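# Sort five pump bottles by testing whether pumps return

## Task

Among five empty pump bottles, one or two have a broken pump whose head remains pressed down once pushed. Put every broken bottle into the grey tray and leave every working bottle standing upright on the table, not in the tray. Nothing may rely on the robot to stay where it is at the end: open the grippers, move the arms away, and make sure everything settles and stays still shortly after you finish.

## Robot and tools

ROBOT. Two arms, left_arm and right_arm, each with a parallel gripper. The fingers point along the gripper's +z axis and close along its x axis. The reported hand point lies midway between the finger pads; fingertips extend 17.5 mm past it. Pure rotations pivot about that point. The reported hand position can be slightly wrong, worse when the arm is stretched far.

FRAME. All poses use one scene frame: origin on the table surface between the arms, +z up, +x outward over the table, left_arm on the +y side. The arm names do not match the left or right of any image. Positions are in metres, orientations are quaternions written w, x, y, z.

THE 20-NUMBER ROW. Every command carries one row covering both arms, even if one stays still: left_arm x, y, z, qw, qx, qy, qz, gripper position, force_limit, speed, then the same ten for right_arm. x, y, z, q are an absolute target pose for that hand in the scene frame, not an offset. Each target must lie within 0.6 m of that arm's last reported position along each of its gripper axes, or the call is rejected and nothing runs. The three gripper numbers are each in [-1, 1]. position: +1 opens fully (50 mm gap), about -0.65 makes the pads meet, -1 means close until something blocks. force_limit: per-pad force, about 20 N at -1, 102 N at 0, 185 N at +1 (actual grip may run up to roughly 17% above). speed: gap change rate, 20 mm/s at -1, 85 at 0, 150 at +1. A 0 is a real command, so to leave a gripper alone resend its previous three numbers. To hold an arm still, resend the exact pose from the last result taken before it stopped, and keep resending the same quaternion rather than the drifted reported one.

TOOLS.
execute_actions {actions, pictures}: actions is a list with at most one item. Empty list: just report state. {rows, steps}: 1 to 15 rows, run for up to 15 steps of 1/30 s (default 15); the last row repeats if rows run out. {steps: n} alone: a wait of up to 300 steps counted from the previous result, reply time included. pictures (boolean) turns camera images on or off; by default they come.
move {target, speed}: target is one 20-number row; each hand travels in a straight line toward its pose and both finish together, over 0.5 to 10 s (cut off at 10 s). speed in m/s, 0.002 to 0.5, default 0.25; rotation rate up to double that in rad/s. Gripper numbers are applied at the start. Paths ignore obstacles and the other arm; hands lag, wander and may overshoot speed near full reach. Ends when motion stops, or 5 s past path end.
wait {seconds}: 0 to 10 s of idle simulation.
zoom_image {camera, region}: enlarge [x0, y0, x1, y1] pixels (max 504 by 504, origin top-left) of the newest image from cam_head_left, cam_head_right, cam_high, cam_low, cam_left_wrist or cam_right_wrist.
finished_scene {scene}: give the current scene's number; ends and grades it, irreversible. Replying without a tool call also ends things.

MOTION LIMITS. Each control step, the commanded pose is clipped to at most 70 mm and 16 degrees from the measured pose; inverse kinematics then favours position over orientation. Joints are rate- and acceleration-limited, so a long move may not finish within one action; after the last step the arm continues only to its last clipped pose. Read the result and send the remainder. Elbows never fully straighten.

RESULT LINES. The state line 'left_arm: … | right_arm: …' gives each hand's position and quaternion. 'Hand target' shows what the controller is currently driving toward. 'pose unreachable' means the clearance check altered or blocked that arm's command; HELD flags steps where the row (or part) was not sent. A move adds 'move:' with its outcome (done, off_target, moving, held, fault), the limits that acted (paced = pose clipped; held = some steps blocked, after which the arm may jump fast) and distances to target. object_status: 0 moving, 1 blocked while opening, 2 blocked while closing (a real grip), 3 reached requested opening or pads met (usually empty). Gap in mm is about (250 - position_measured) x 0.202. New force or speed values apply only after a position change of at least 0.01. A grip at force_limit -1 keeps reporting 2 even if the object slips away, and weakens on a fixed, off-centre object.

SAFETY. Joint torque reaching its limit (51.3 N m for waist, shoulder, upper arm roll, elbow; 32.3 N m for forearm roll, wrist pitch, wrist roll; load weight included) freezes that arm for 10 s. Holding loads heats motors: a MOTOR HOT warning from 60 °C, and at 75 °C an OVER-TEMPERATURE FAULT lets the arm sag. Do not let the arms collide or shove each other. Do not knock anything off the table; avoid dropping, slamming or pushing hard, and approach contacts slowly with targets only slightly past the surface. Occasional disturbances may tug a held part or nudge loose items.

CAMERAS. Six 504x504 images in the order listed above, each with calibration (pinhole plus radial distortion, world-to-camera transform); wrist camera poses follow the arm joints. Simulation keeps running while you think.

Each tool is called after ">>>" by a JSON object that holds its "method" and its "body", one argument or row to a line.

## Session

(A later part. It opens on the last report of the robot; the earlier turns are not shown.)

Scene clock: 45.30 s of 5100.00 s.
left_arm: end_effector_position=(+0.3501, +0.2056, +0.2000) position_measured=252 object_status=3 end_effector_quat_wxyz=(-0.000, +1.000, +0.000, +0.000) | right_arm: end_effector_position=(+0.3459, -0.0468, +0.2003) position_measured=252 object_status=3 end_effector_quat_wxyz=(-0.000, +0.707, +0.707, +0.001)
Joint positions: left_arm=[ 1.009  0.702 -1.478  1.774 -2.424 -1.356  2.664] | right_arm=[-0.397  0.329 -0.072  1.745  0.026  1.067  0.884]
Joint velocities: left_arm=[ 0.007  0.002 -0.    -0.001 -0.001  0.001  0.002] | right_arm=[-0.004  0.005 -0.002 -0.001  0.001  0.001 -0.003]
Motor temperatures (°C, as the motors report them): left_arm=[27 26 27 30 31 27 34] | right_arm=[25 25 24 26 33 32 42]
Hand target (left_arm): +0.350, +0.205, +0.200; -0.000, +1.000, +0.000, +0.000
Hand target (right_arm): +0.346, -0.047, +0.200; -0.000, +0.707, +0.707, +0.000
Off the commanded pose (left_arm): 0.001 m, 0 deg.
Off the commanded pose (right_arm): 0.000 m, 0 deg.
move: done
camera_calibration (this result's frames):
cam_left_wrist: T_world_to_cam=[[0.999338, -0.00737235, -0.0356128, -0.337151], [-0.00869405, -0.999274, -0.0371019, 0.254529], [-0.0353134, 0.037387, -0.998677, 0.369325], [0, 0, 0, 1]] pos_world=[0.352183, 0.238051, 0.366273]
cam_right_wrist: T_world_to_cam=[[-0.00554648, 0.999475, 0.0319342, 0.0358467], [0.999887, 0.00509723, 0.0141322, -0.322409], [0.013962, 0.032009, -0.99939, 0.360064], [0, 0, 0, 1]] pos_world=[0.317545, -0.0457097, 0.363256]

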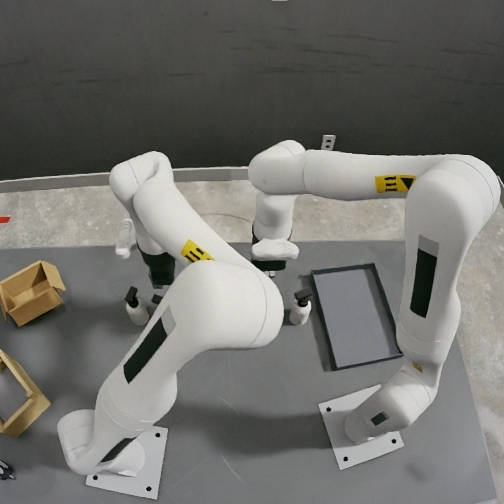

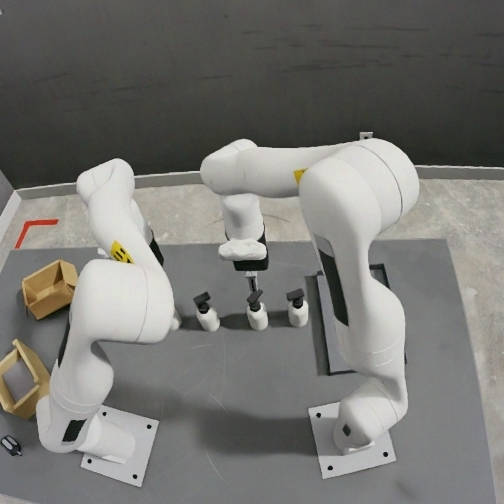

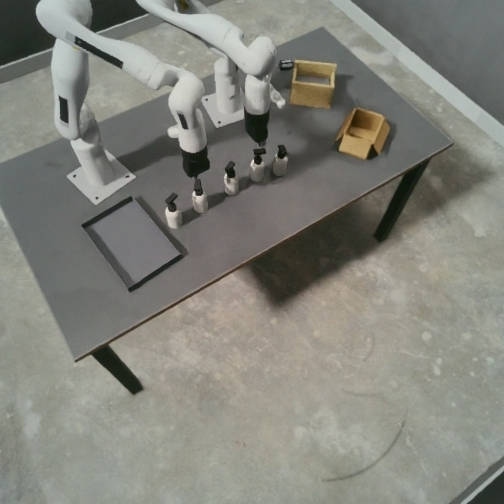

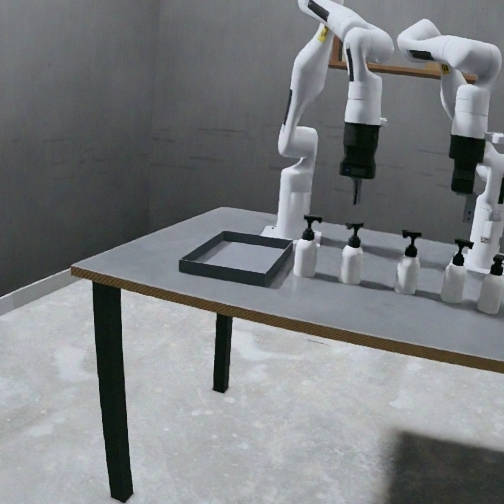

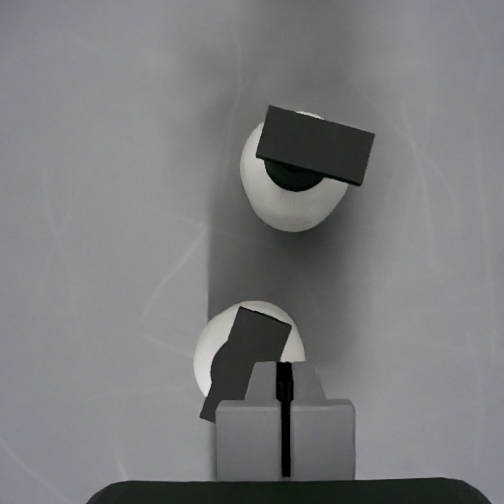

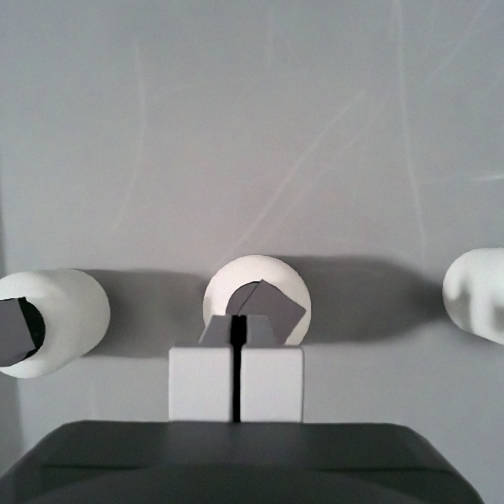

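>>> {"method": "move", "body": {
  "target": [0.334,0.205,0.165,0,1,0,0,-1,-0.5,1,0.344,-0.041,0.165,0,0.707,0.707,0,-1,-0.5,1],
  "speed": 0.1
}}

>>> {"method": "move", "body": {
  "target": [0.334,0.205,0.139,0,1,0,0,-1,-0.5,1,0.344,-0.041,0.140,0,0.707,0.707,0,-1,-0.5,1],
  "speed": 0.025
}}

>>> {"method": "move", "body": {
  "target": [0.334,0.205,0.22,0,1,0,0,-1,-0.5,1,0.344,-0.041,0.21,0,0.707,0.707,0,-1,-0.5,1],
  "speed": 0.15
}}

>>> {"method": "zoom_image", "body": {
  "camera": "cam_low",
  "region": [284, 190, 504, 330]
}}

Scene clock: 55.00 s of 5100.00 s.
left_arm: end_effector_position=(+0.3340, +0.2051, +0.1652) position_measured=252 object_status=3 end_effector_quat_wxyz=(-0.000, +1.000, +0.000, +0.000) | right_arm: end_effector_position=(+0.3441, -0.0409, +0.1651) position_measured=252 object_status=3 end_effector_quat_wxyz=(-0.000, +0.707, +0.707, +0.000)
Joint positions: left_arm=[ 1.03   0.726 -1.456  1.883 -2.378 -1.264  2.618] | right_arm=[-0.411  0.379 -0.074  1.8    0.033  0.963  0.864]
Joint velocities: left_arm=[ 0.002  0.001 -0.     0.005  0.002  0.003 -0.001] | right_arm=[-0.001  0.003 -0.     0.002  0.    -0.002 -0.001]
Motor temperatures (°C, as the motors report them): left_arm=[27 26 27 30 31 27 34] | right_arm=[25 25 24 26 33 32 42]
Hand target (left_arm): +0.334, +0.205, +0.165; -0.000, +1.000, +0.000, +0.000
Hand target (right_arm): +0.344, -0.041, +0.165; -0.000, +0.707, +0.707, +0.000
Off the commanded pose (left_arm): 0.000 m, 0 deg.
Off the commanded pose (right_arm): 0.000 m, 0 deg.
After step 90, 5.90 s passed at rest.
move: done
camera_calibration (this result's frames):
cam_left_wrist: T_world_to_cam=[[0.999324, -0.00799309, -0.0358829, -0.322075], [-0.00930676, -0.999287, -0.0365934, 0.252744], [-0.0355648, 0.0369026, -0.998686, 0.33412], [0, 0, 0, 1]] pos_world=[0.336092, 0.237659, 0.331373]
cam_right_wrist: T_world_to_cam=[[-0.00625418, 0.999503, 0.030893, 0.0314537], [0.999885, 0.00582443, 0.0139812, -0.32015], [0.0137943, 0.0309769, -0.999425, 0.324802], [0, 0, 0, 1]] pos_world=[0.31583, -0.0396347, 0.32812]

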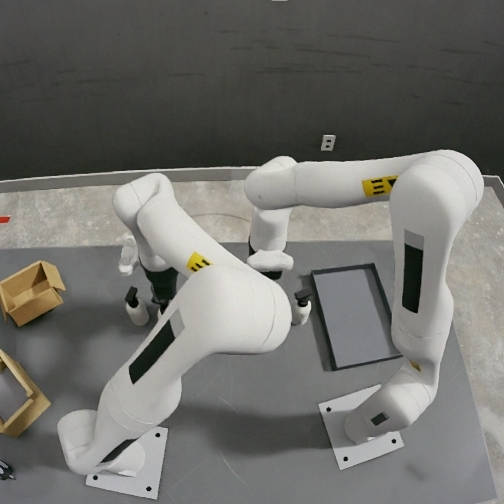

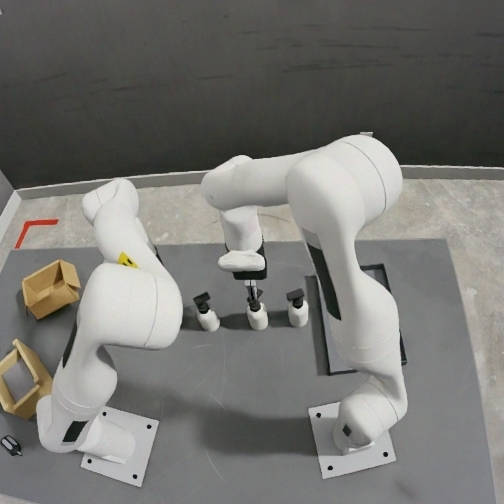

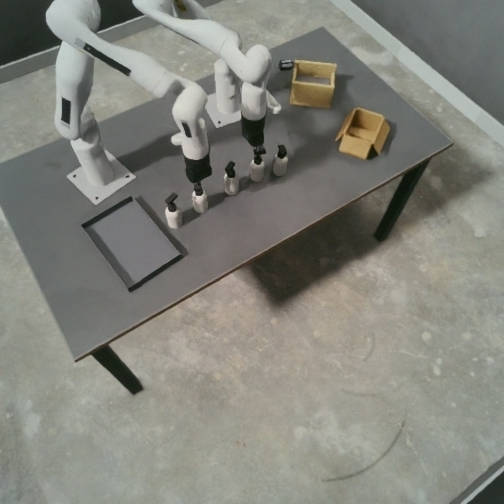

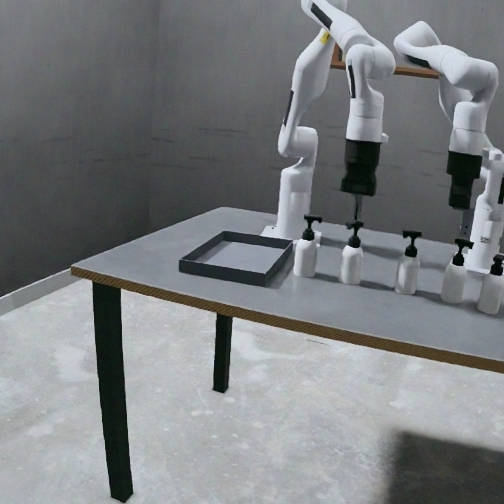

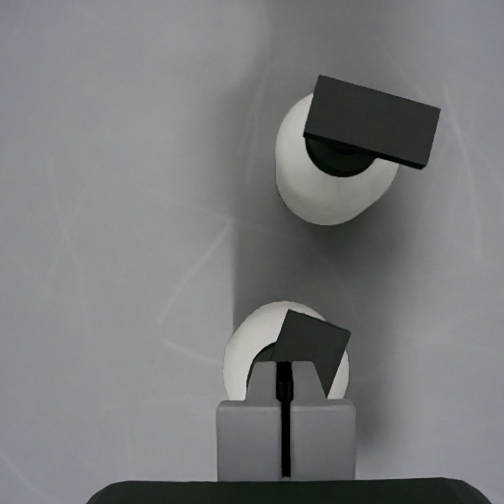

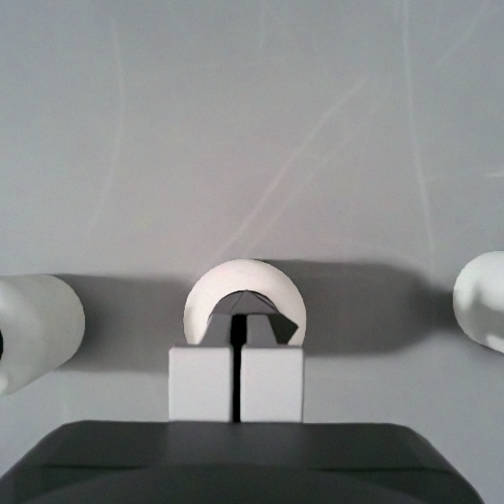

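Scene clock: 56.27 s of 5100.00 s.
left_arm: end_effector_position=(+0.3354, +0.2053, +0.1414) position_measured=252 object_status=3 end_effector_quat_wxyz=(+0.001, +1.000, -0.000, +0.002) | right_arm: end_effector_position=(+0.3456, -0.0396, +0.1438) position_measured=252 object_status=3 end_effector_quat_wxyz=(+0.000, +0.707, +0.707, +0.004)
Joint positions: left_arm=[ 1.004  0.756 -1.416  1.922 -2.329 -1.211  2.579] | right_arm=[-0.412  0.408 -0.074  1.836  0.038  0.891  0.859]
Joint velocities: left_arm=[-0.003 -0.003  0.001  0.003  0.004  0.001 -0.003] | right_arm=[-0.    -0.002  0.001  0.003  0.    -0.004 -0.   ]
Motor temperatures (°C, as the motors report them): left_arm=[27 26 27 30 31 27 34] | right_arm=[25 25 24 26 33 32 42]
Hand target (left_arm): +0.334, +0.205, +0.139; -0.000, +1.000, +0.000, +0.000
Hand target (right_arm): +0.344, -0.041, +0.140; -0.000, +0.707, +0.707, -0.000
Off the commanded pose (left_arm): 0.003 m, 0 deg.
Off the commanded pose (right_arm): 0.004 m, 0 deg.
move: off_target (right_arm)
camera_calibration (this result's frames):
cam_left_wrist: T_world_to_cam=[[0.999462, -0.00823566, -0.0317352, -0.324917], [-0.00934168, -0.999348, -0.0348621, 0.251884], [-0.0314274, 0.0351398, -0.998888, 0.309398], [0, 0, 0, 1]] pos_world=[0.336819, 0.238172, 0.307524]
cam_right_wrist: T_world_to_cam=[[-0.006297, 0.999339, 0.0357963, 0.0301203], [0.999778, 0.00557172, 0.0203251, -0.322229], [0.0201123, 0.0359164, -0.999152, 0.30145], [0, 0, 0, 1]] pos_world=[0.316285, -0.039132, 0.306666]

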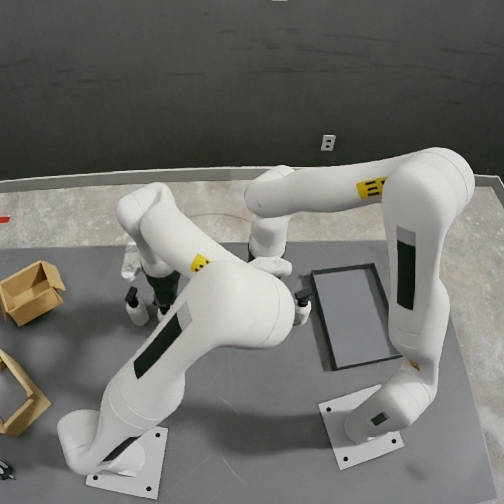

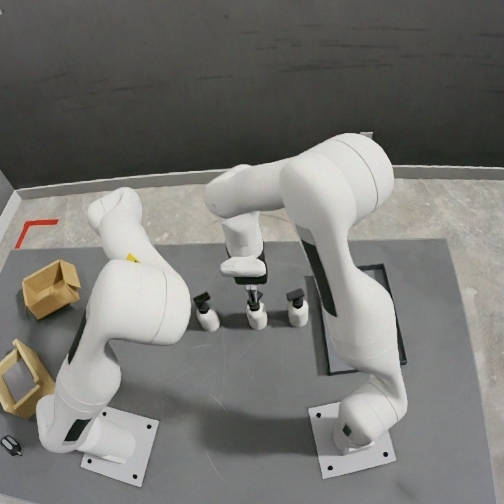

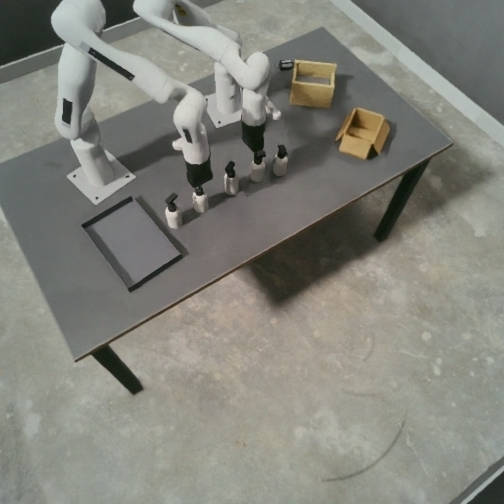

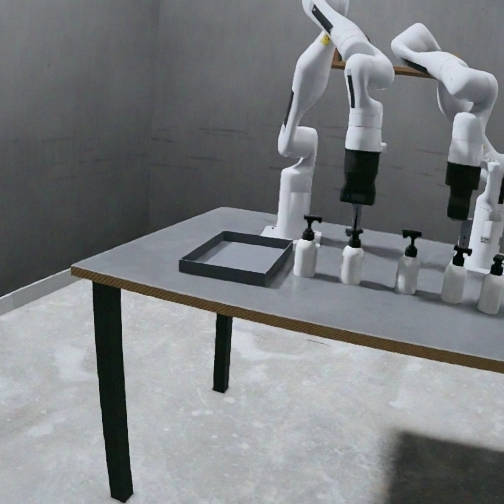

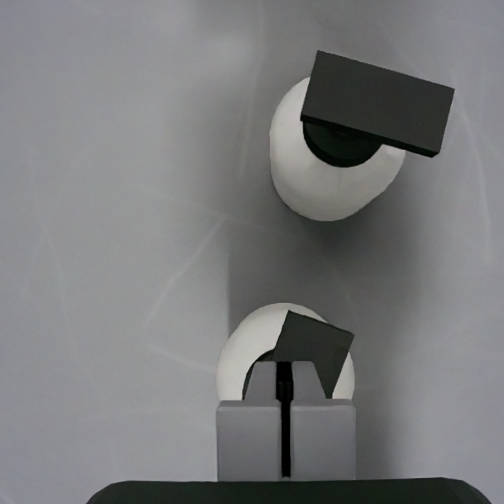

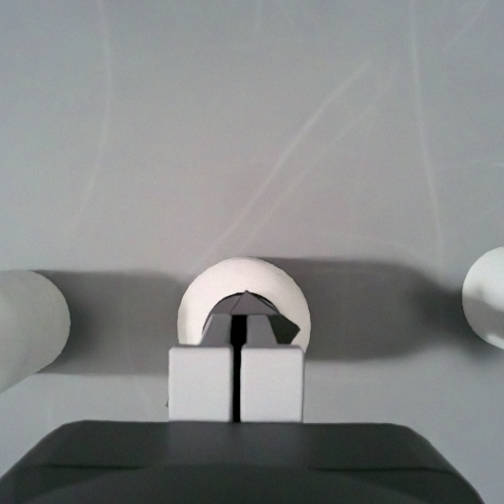

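Scene clock: 57.23 s of 5100.00 s.
left_arm: end_effector_position=(+0.3342, +0.2050, +0.2198) position_measured=252 object_status=3 end_effector_quat_wxyz=(-0.000, +1.000, +0.000, -0.000) | right_arm: end_effector_position=(+0.3438, -0.0412, +0.2100) position_measured=252 object_status=3 end_effector_quat_wxyz=(+0.000, +0.707, +0.707, -0.000)
Joint positions: left_arm=[ 1.074  0.659 -1.531  1.779 -2.469 -1.383  2.693] | right_arm=[-0.41   0.322 -0.074  1.721  0.026  1.1    0.87 ]
Joint velocities: left_arm=[ 0.003 -0.003 -0.001 -0.003  0.    -0.003  0.   ] | right_arm=[ 0.    -0.001 -0.    -0.     0.     0.002 -0.   ]
Motor temperatures (°C, as the motors report them): left_arm=[27 26 27 30 31 27 34] | right_arm=[25 25 24 26 33 32 42]
Hand target (left_arm): +0.334, +0.205, +0.220; +0.000, +1.000, -0.000, -0.000
Hand target (right_arm): +0.344, -0.041, +0.210; +0.000, +0.707, +0.707, -0.000
Off the commanded pose (left_arm): 0.000 m, 0 deg.
Off the commanded pose (right_arm): 0.000 m, 0 deg.
move: done
camera_calibration (this result's frames):
cam_left_wrist: T_world_to_cam=[[0.999317, -0.00783129, -0.0361102, -0.320331], [-0.00915521, -0.999286, -0.0366451, 0.254553], [-0.0357975, 0.0369506, -0.998676, 0.388776], [0, 0, 0, 1]] pos_world=[0.33636, 0.237497, 0.386022]
cam_right_wrist: T_world_to_cam=[[-0.00579567, 0.999519, 0.0304709, 0.0303044], [0.999891, 0.00537764, 0.0137831, -0.320416], [0.0136126, 0.0305475, -0.999441, 0.369731], [0, 0, 0, 1]] pos_world=[0.315523, -0.0398611, 0.373017]

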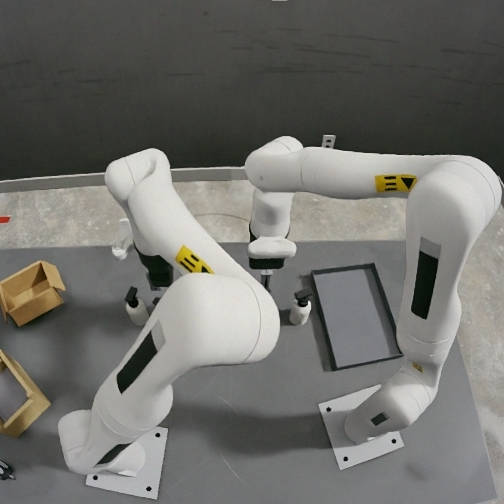

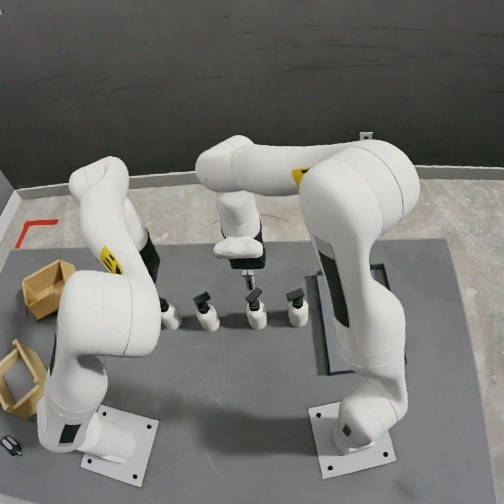

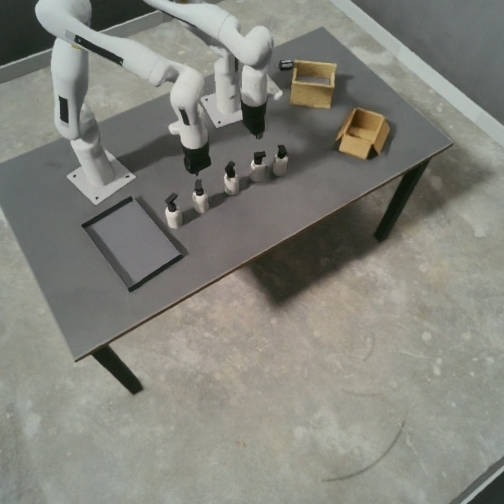

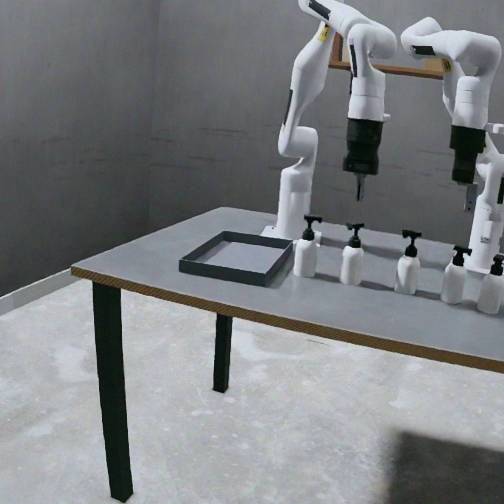

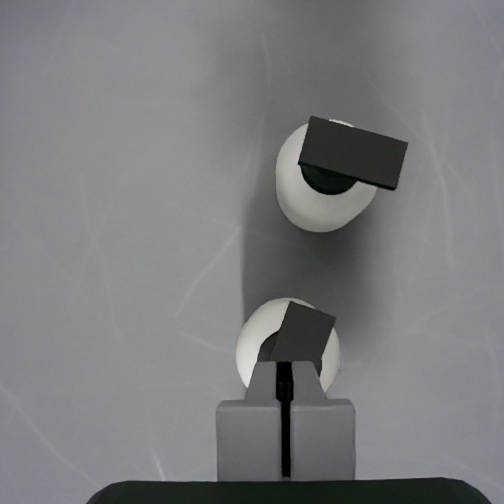

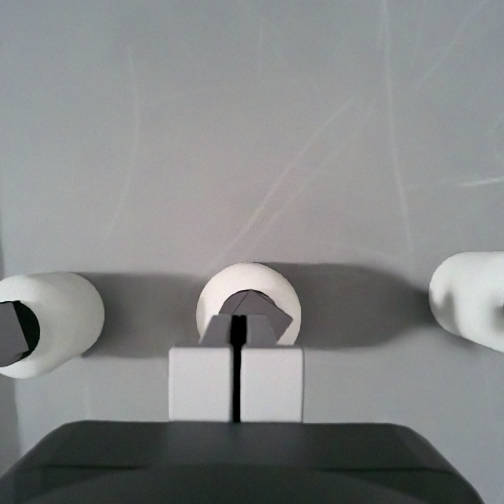

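Region (284, 190, 504, 330) of cam_low's 504x504 image, scaled by 2.291, with more detail than that image has; it fills the top 321 rows of this view, and the rest is white.

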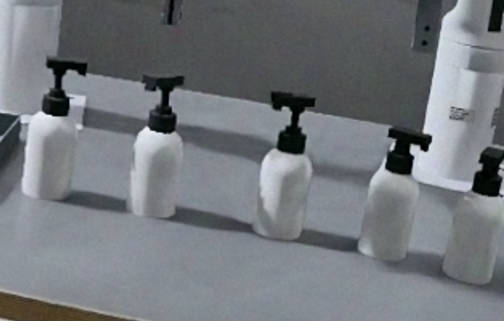

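>>> {"method": "move", "body": {
  "target": [0.353,0.297,0.2,0,0.793,0.609,0,1,-0.6,1,0.33,-0.2,0.3,0,0.707,0.707,0,1,-0.6,1]
}}

Scene clock: 69.63 s of 5100.00 s.
left_arm: end_effector_position=(+0.3532, +0.2964, +0.2002) position_measured=3 object_status=3 end_effector_quat_wxyz=(+0.001, +0.793, +0.609, -0.000) | right_arm: end_effector_position=(+0.3300, -0.2007, +0.2999) position_measured=3 object_status=3 end_effector_quat_wxyz=(+0.000, +0.707, +0.707, -0.001)
Joint positions: left_arm=[ 0.714  0.893 -1.684  1.749 -2.255 -1.547  3.532] | right_arm=[-0.155  0.063  0.052  1.745 -0.002  1.334  1.26 ]
Joint velocities: left_arm=[-0.005  0.001  0.001 -0.    -0.    -0.001  0.003] | right_arm=[ 0.001 -0.001  0.002 -0.001  0.    -0.     0.001]
Motor temperatures (°C, as the motors report them): left_arm=[27 26 27 30 31 27 34] | right_arm=[25 25 24 26 33 32 42]
Hand target (left_arm): +0.353, +0.297, +0.200; +0.001, +0.793, +0.609, -0.000
Hand target (right_arm): +0.330, -0.201, +0.300; +0.001, +0.707, +0.707, -0.001
Off the commanded pose (left_arm): 0.001 m, 0 deg.
Off the commanded pose (right_arm): 0.001 m, 0 deg.
After step 90, 6.37 s passed at rest.
move: done
camera_calibration (this result's frames):
cam_left_wrist: T_world_to_cam=[[0.265941, 0.963272, -0.037178, -0.36785], [0.962981, -0.267228, -0.0354405, -0.215162], [-0.0440739, -0.0263767, -0.99868, 0.388188], [0, 0, 0, 1]] pos_world=[0.322132, 0.307081, 0.366375]
cam_right_wrist: T_world_to_cam=[[-0.00592176, 0.99956, 0.0290608, 0.187339], [0.999892, 0.00552757, 0.013626, -0.306896], [0.0134594, 0.0291383, -0.999485, 0.464396], [0, 0, 0, 1]] pos_world=[0.301721, -0.199092, 0.462894]

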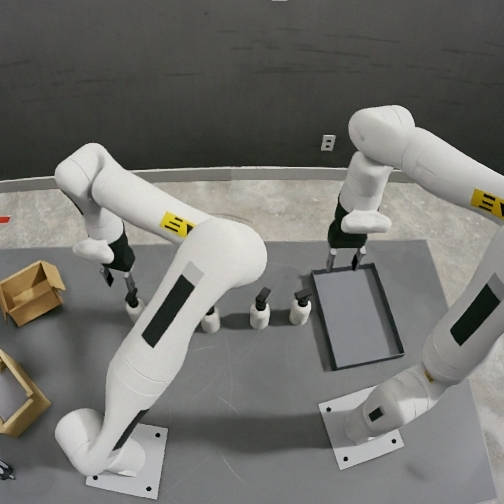

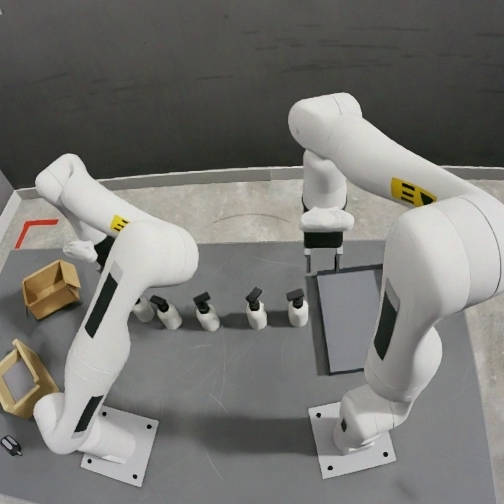

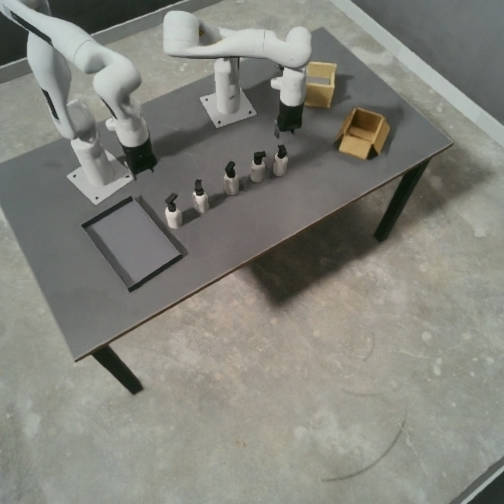

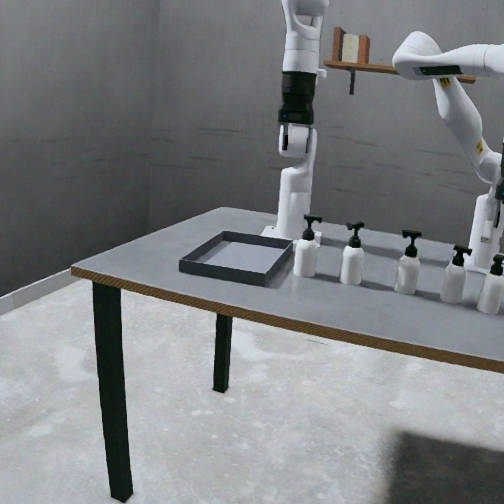

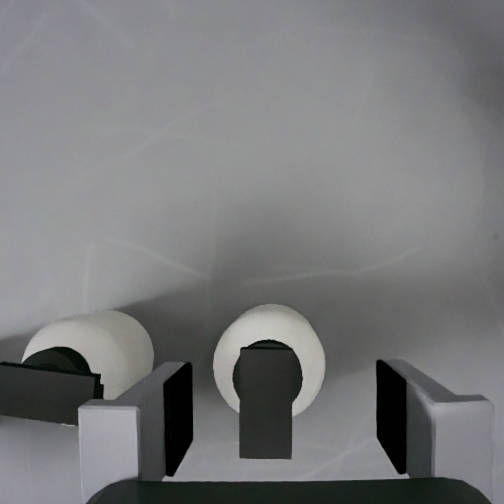

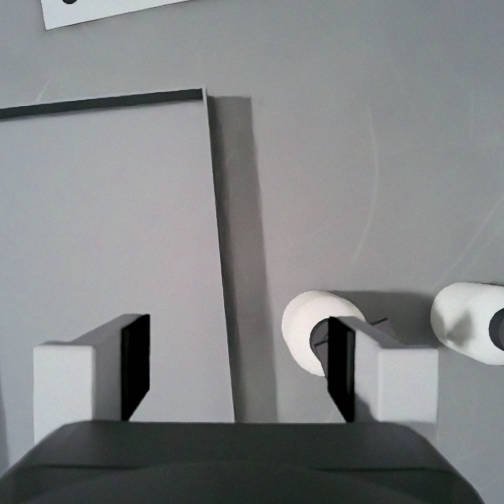

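>>> {"method": "move", "body": {
  "target": [0.351,0.291,0.12,0,0.793,0.609,0,1,-0.6,1,0.33,-0.2,0.3,0,0.707,0.707,0,1,-0.6,1],
  "speed": 0.1
}}

Scene clock: 76.00 s of 5100.00 s.
left_arm: end_effector_position=(+0.3508, +0.2911, +0.1202) position_measured=3 object_status=3 end_effector_quat_wxyz=(+0.000, +0.793, +0.609, +0.000) | right_arm: end_effector_position=(+0.3300, -0.2000, +0.3000) position_measured=3 object_status=3 end_effector_quat_wxyz=(-0.000, +0.707, +0.707, -0.000)
Joint positions: left_arm=[ 0.698  1.001 -1.58   1.884 -2.12  -1.411  3.454] | right_arm=[-0.155  0.063  0.052  1.745 -0.003  1.334  1.26 ]
Joint velocities: left_arm=[ 0.     0.003  0.001  0.002  0.001  0.002 -0.   ] | right_arm=[ 0.    -0.002  0.001  0.    -0.    -0.     0.001]
Motor temperatures (°C, as the motors report them): left_arm=[27 27 27 30 31 27 34] | right_arm=[25 25 24 26 33 32 42]
Hand target (left_arm): +0.351, +0.291, +0.120; -0.000, +0.793, +0.609, +0.000
Hand target (right_arm): +0.330, -0.200, +0.300; -0.000, +0.707, +0.707, -0.000
Off the commanded pose (left_arm): 0.000 m, 0 deg.
Off the commanded pose (right_arm): 0.000 m, 0 deg.
After step 90, 2.17 s passed at rest.
move: done
camera_calibration (this result's frames):
cam_left_wrist: T_world_to_cam=[[0.265707, 0.963389, -0.0357883, -0.365265], [0.963021, -0.266957, -0.0364038, -0.217143], [-0.044625, -0.0247921, -0.998696, 0.307805], [0, 0, 0, 1]] pos_world=[0.319903, 0.301555, 0.286427]
cam_right_wrist: T_world_to_cam=[[-0.00615074, 0.999512, 0.0306375, 0.186266], [0.999888, 0.00572975, 0.0138099, -0.306944], [0.0136276, 0.030719, -0.999435, 0.464743], [0, 0, 0, 1]] pos_world=[0.301722, -0.198693, 0.463013]

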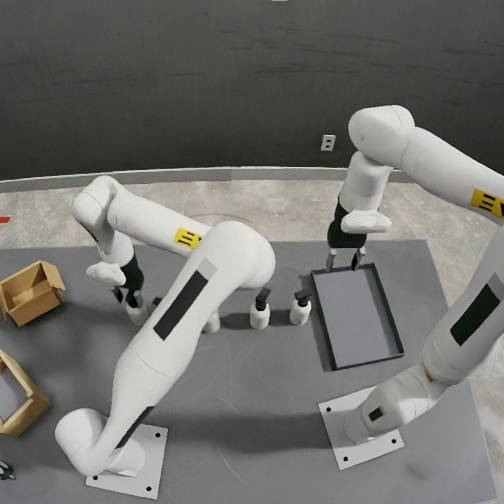

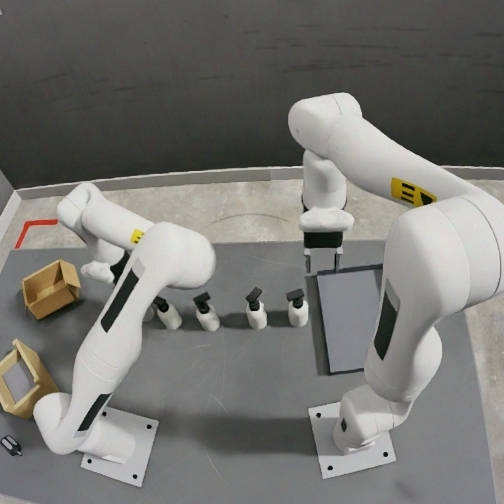

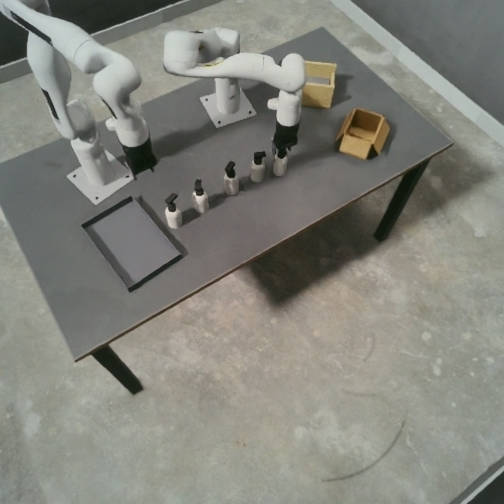

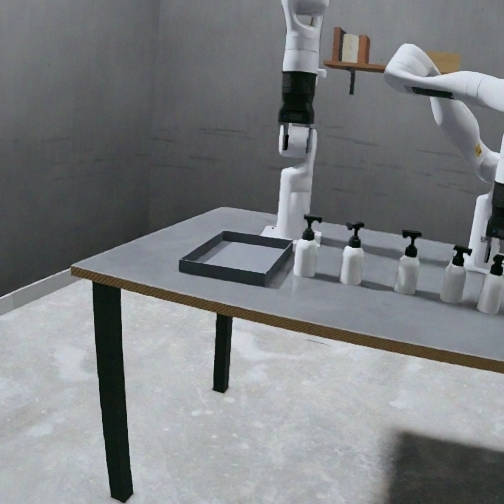

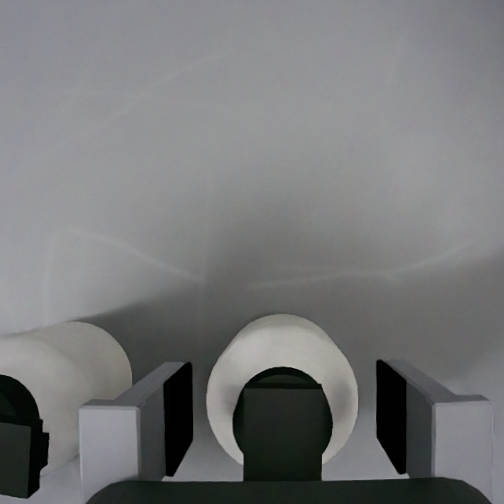

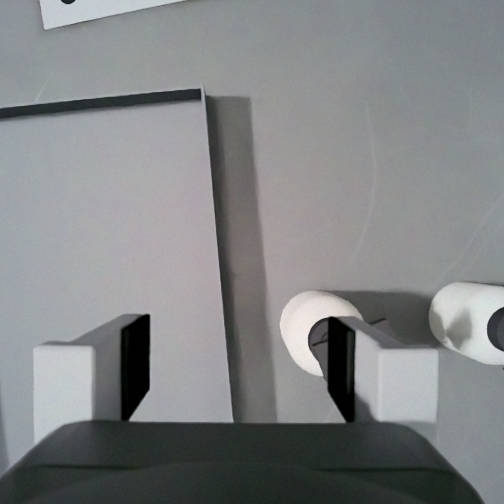

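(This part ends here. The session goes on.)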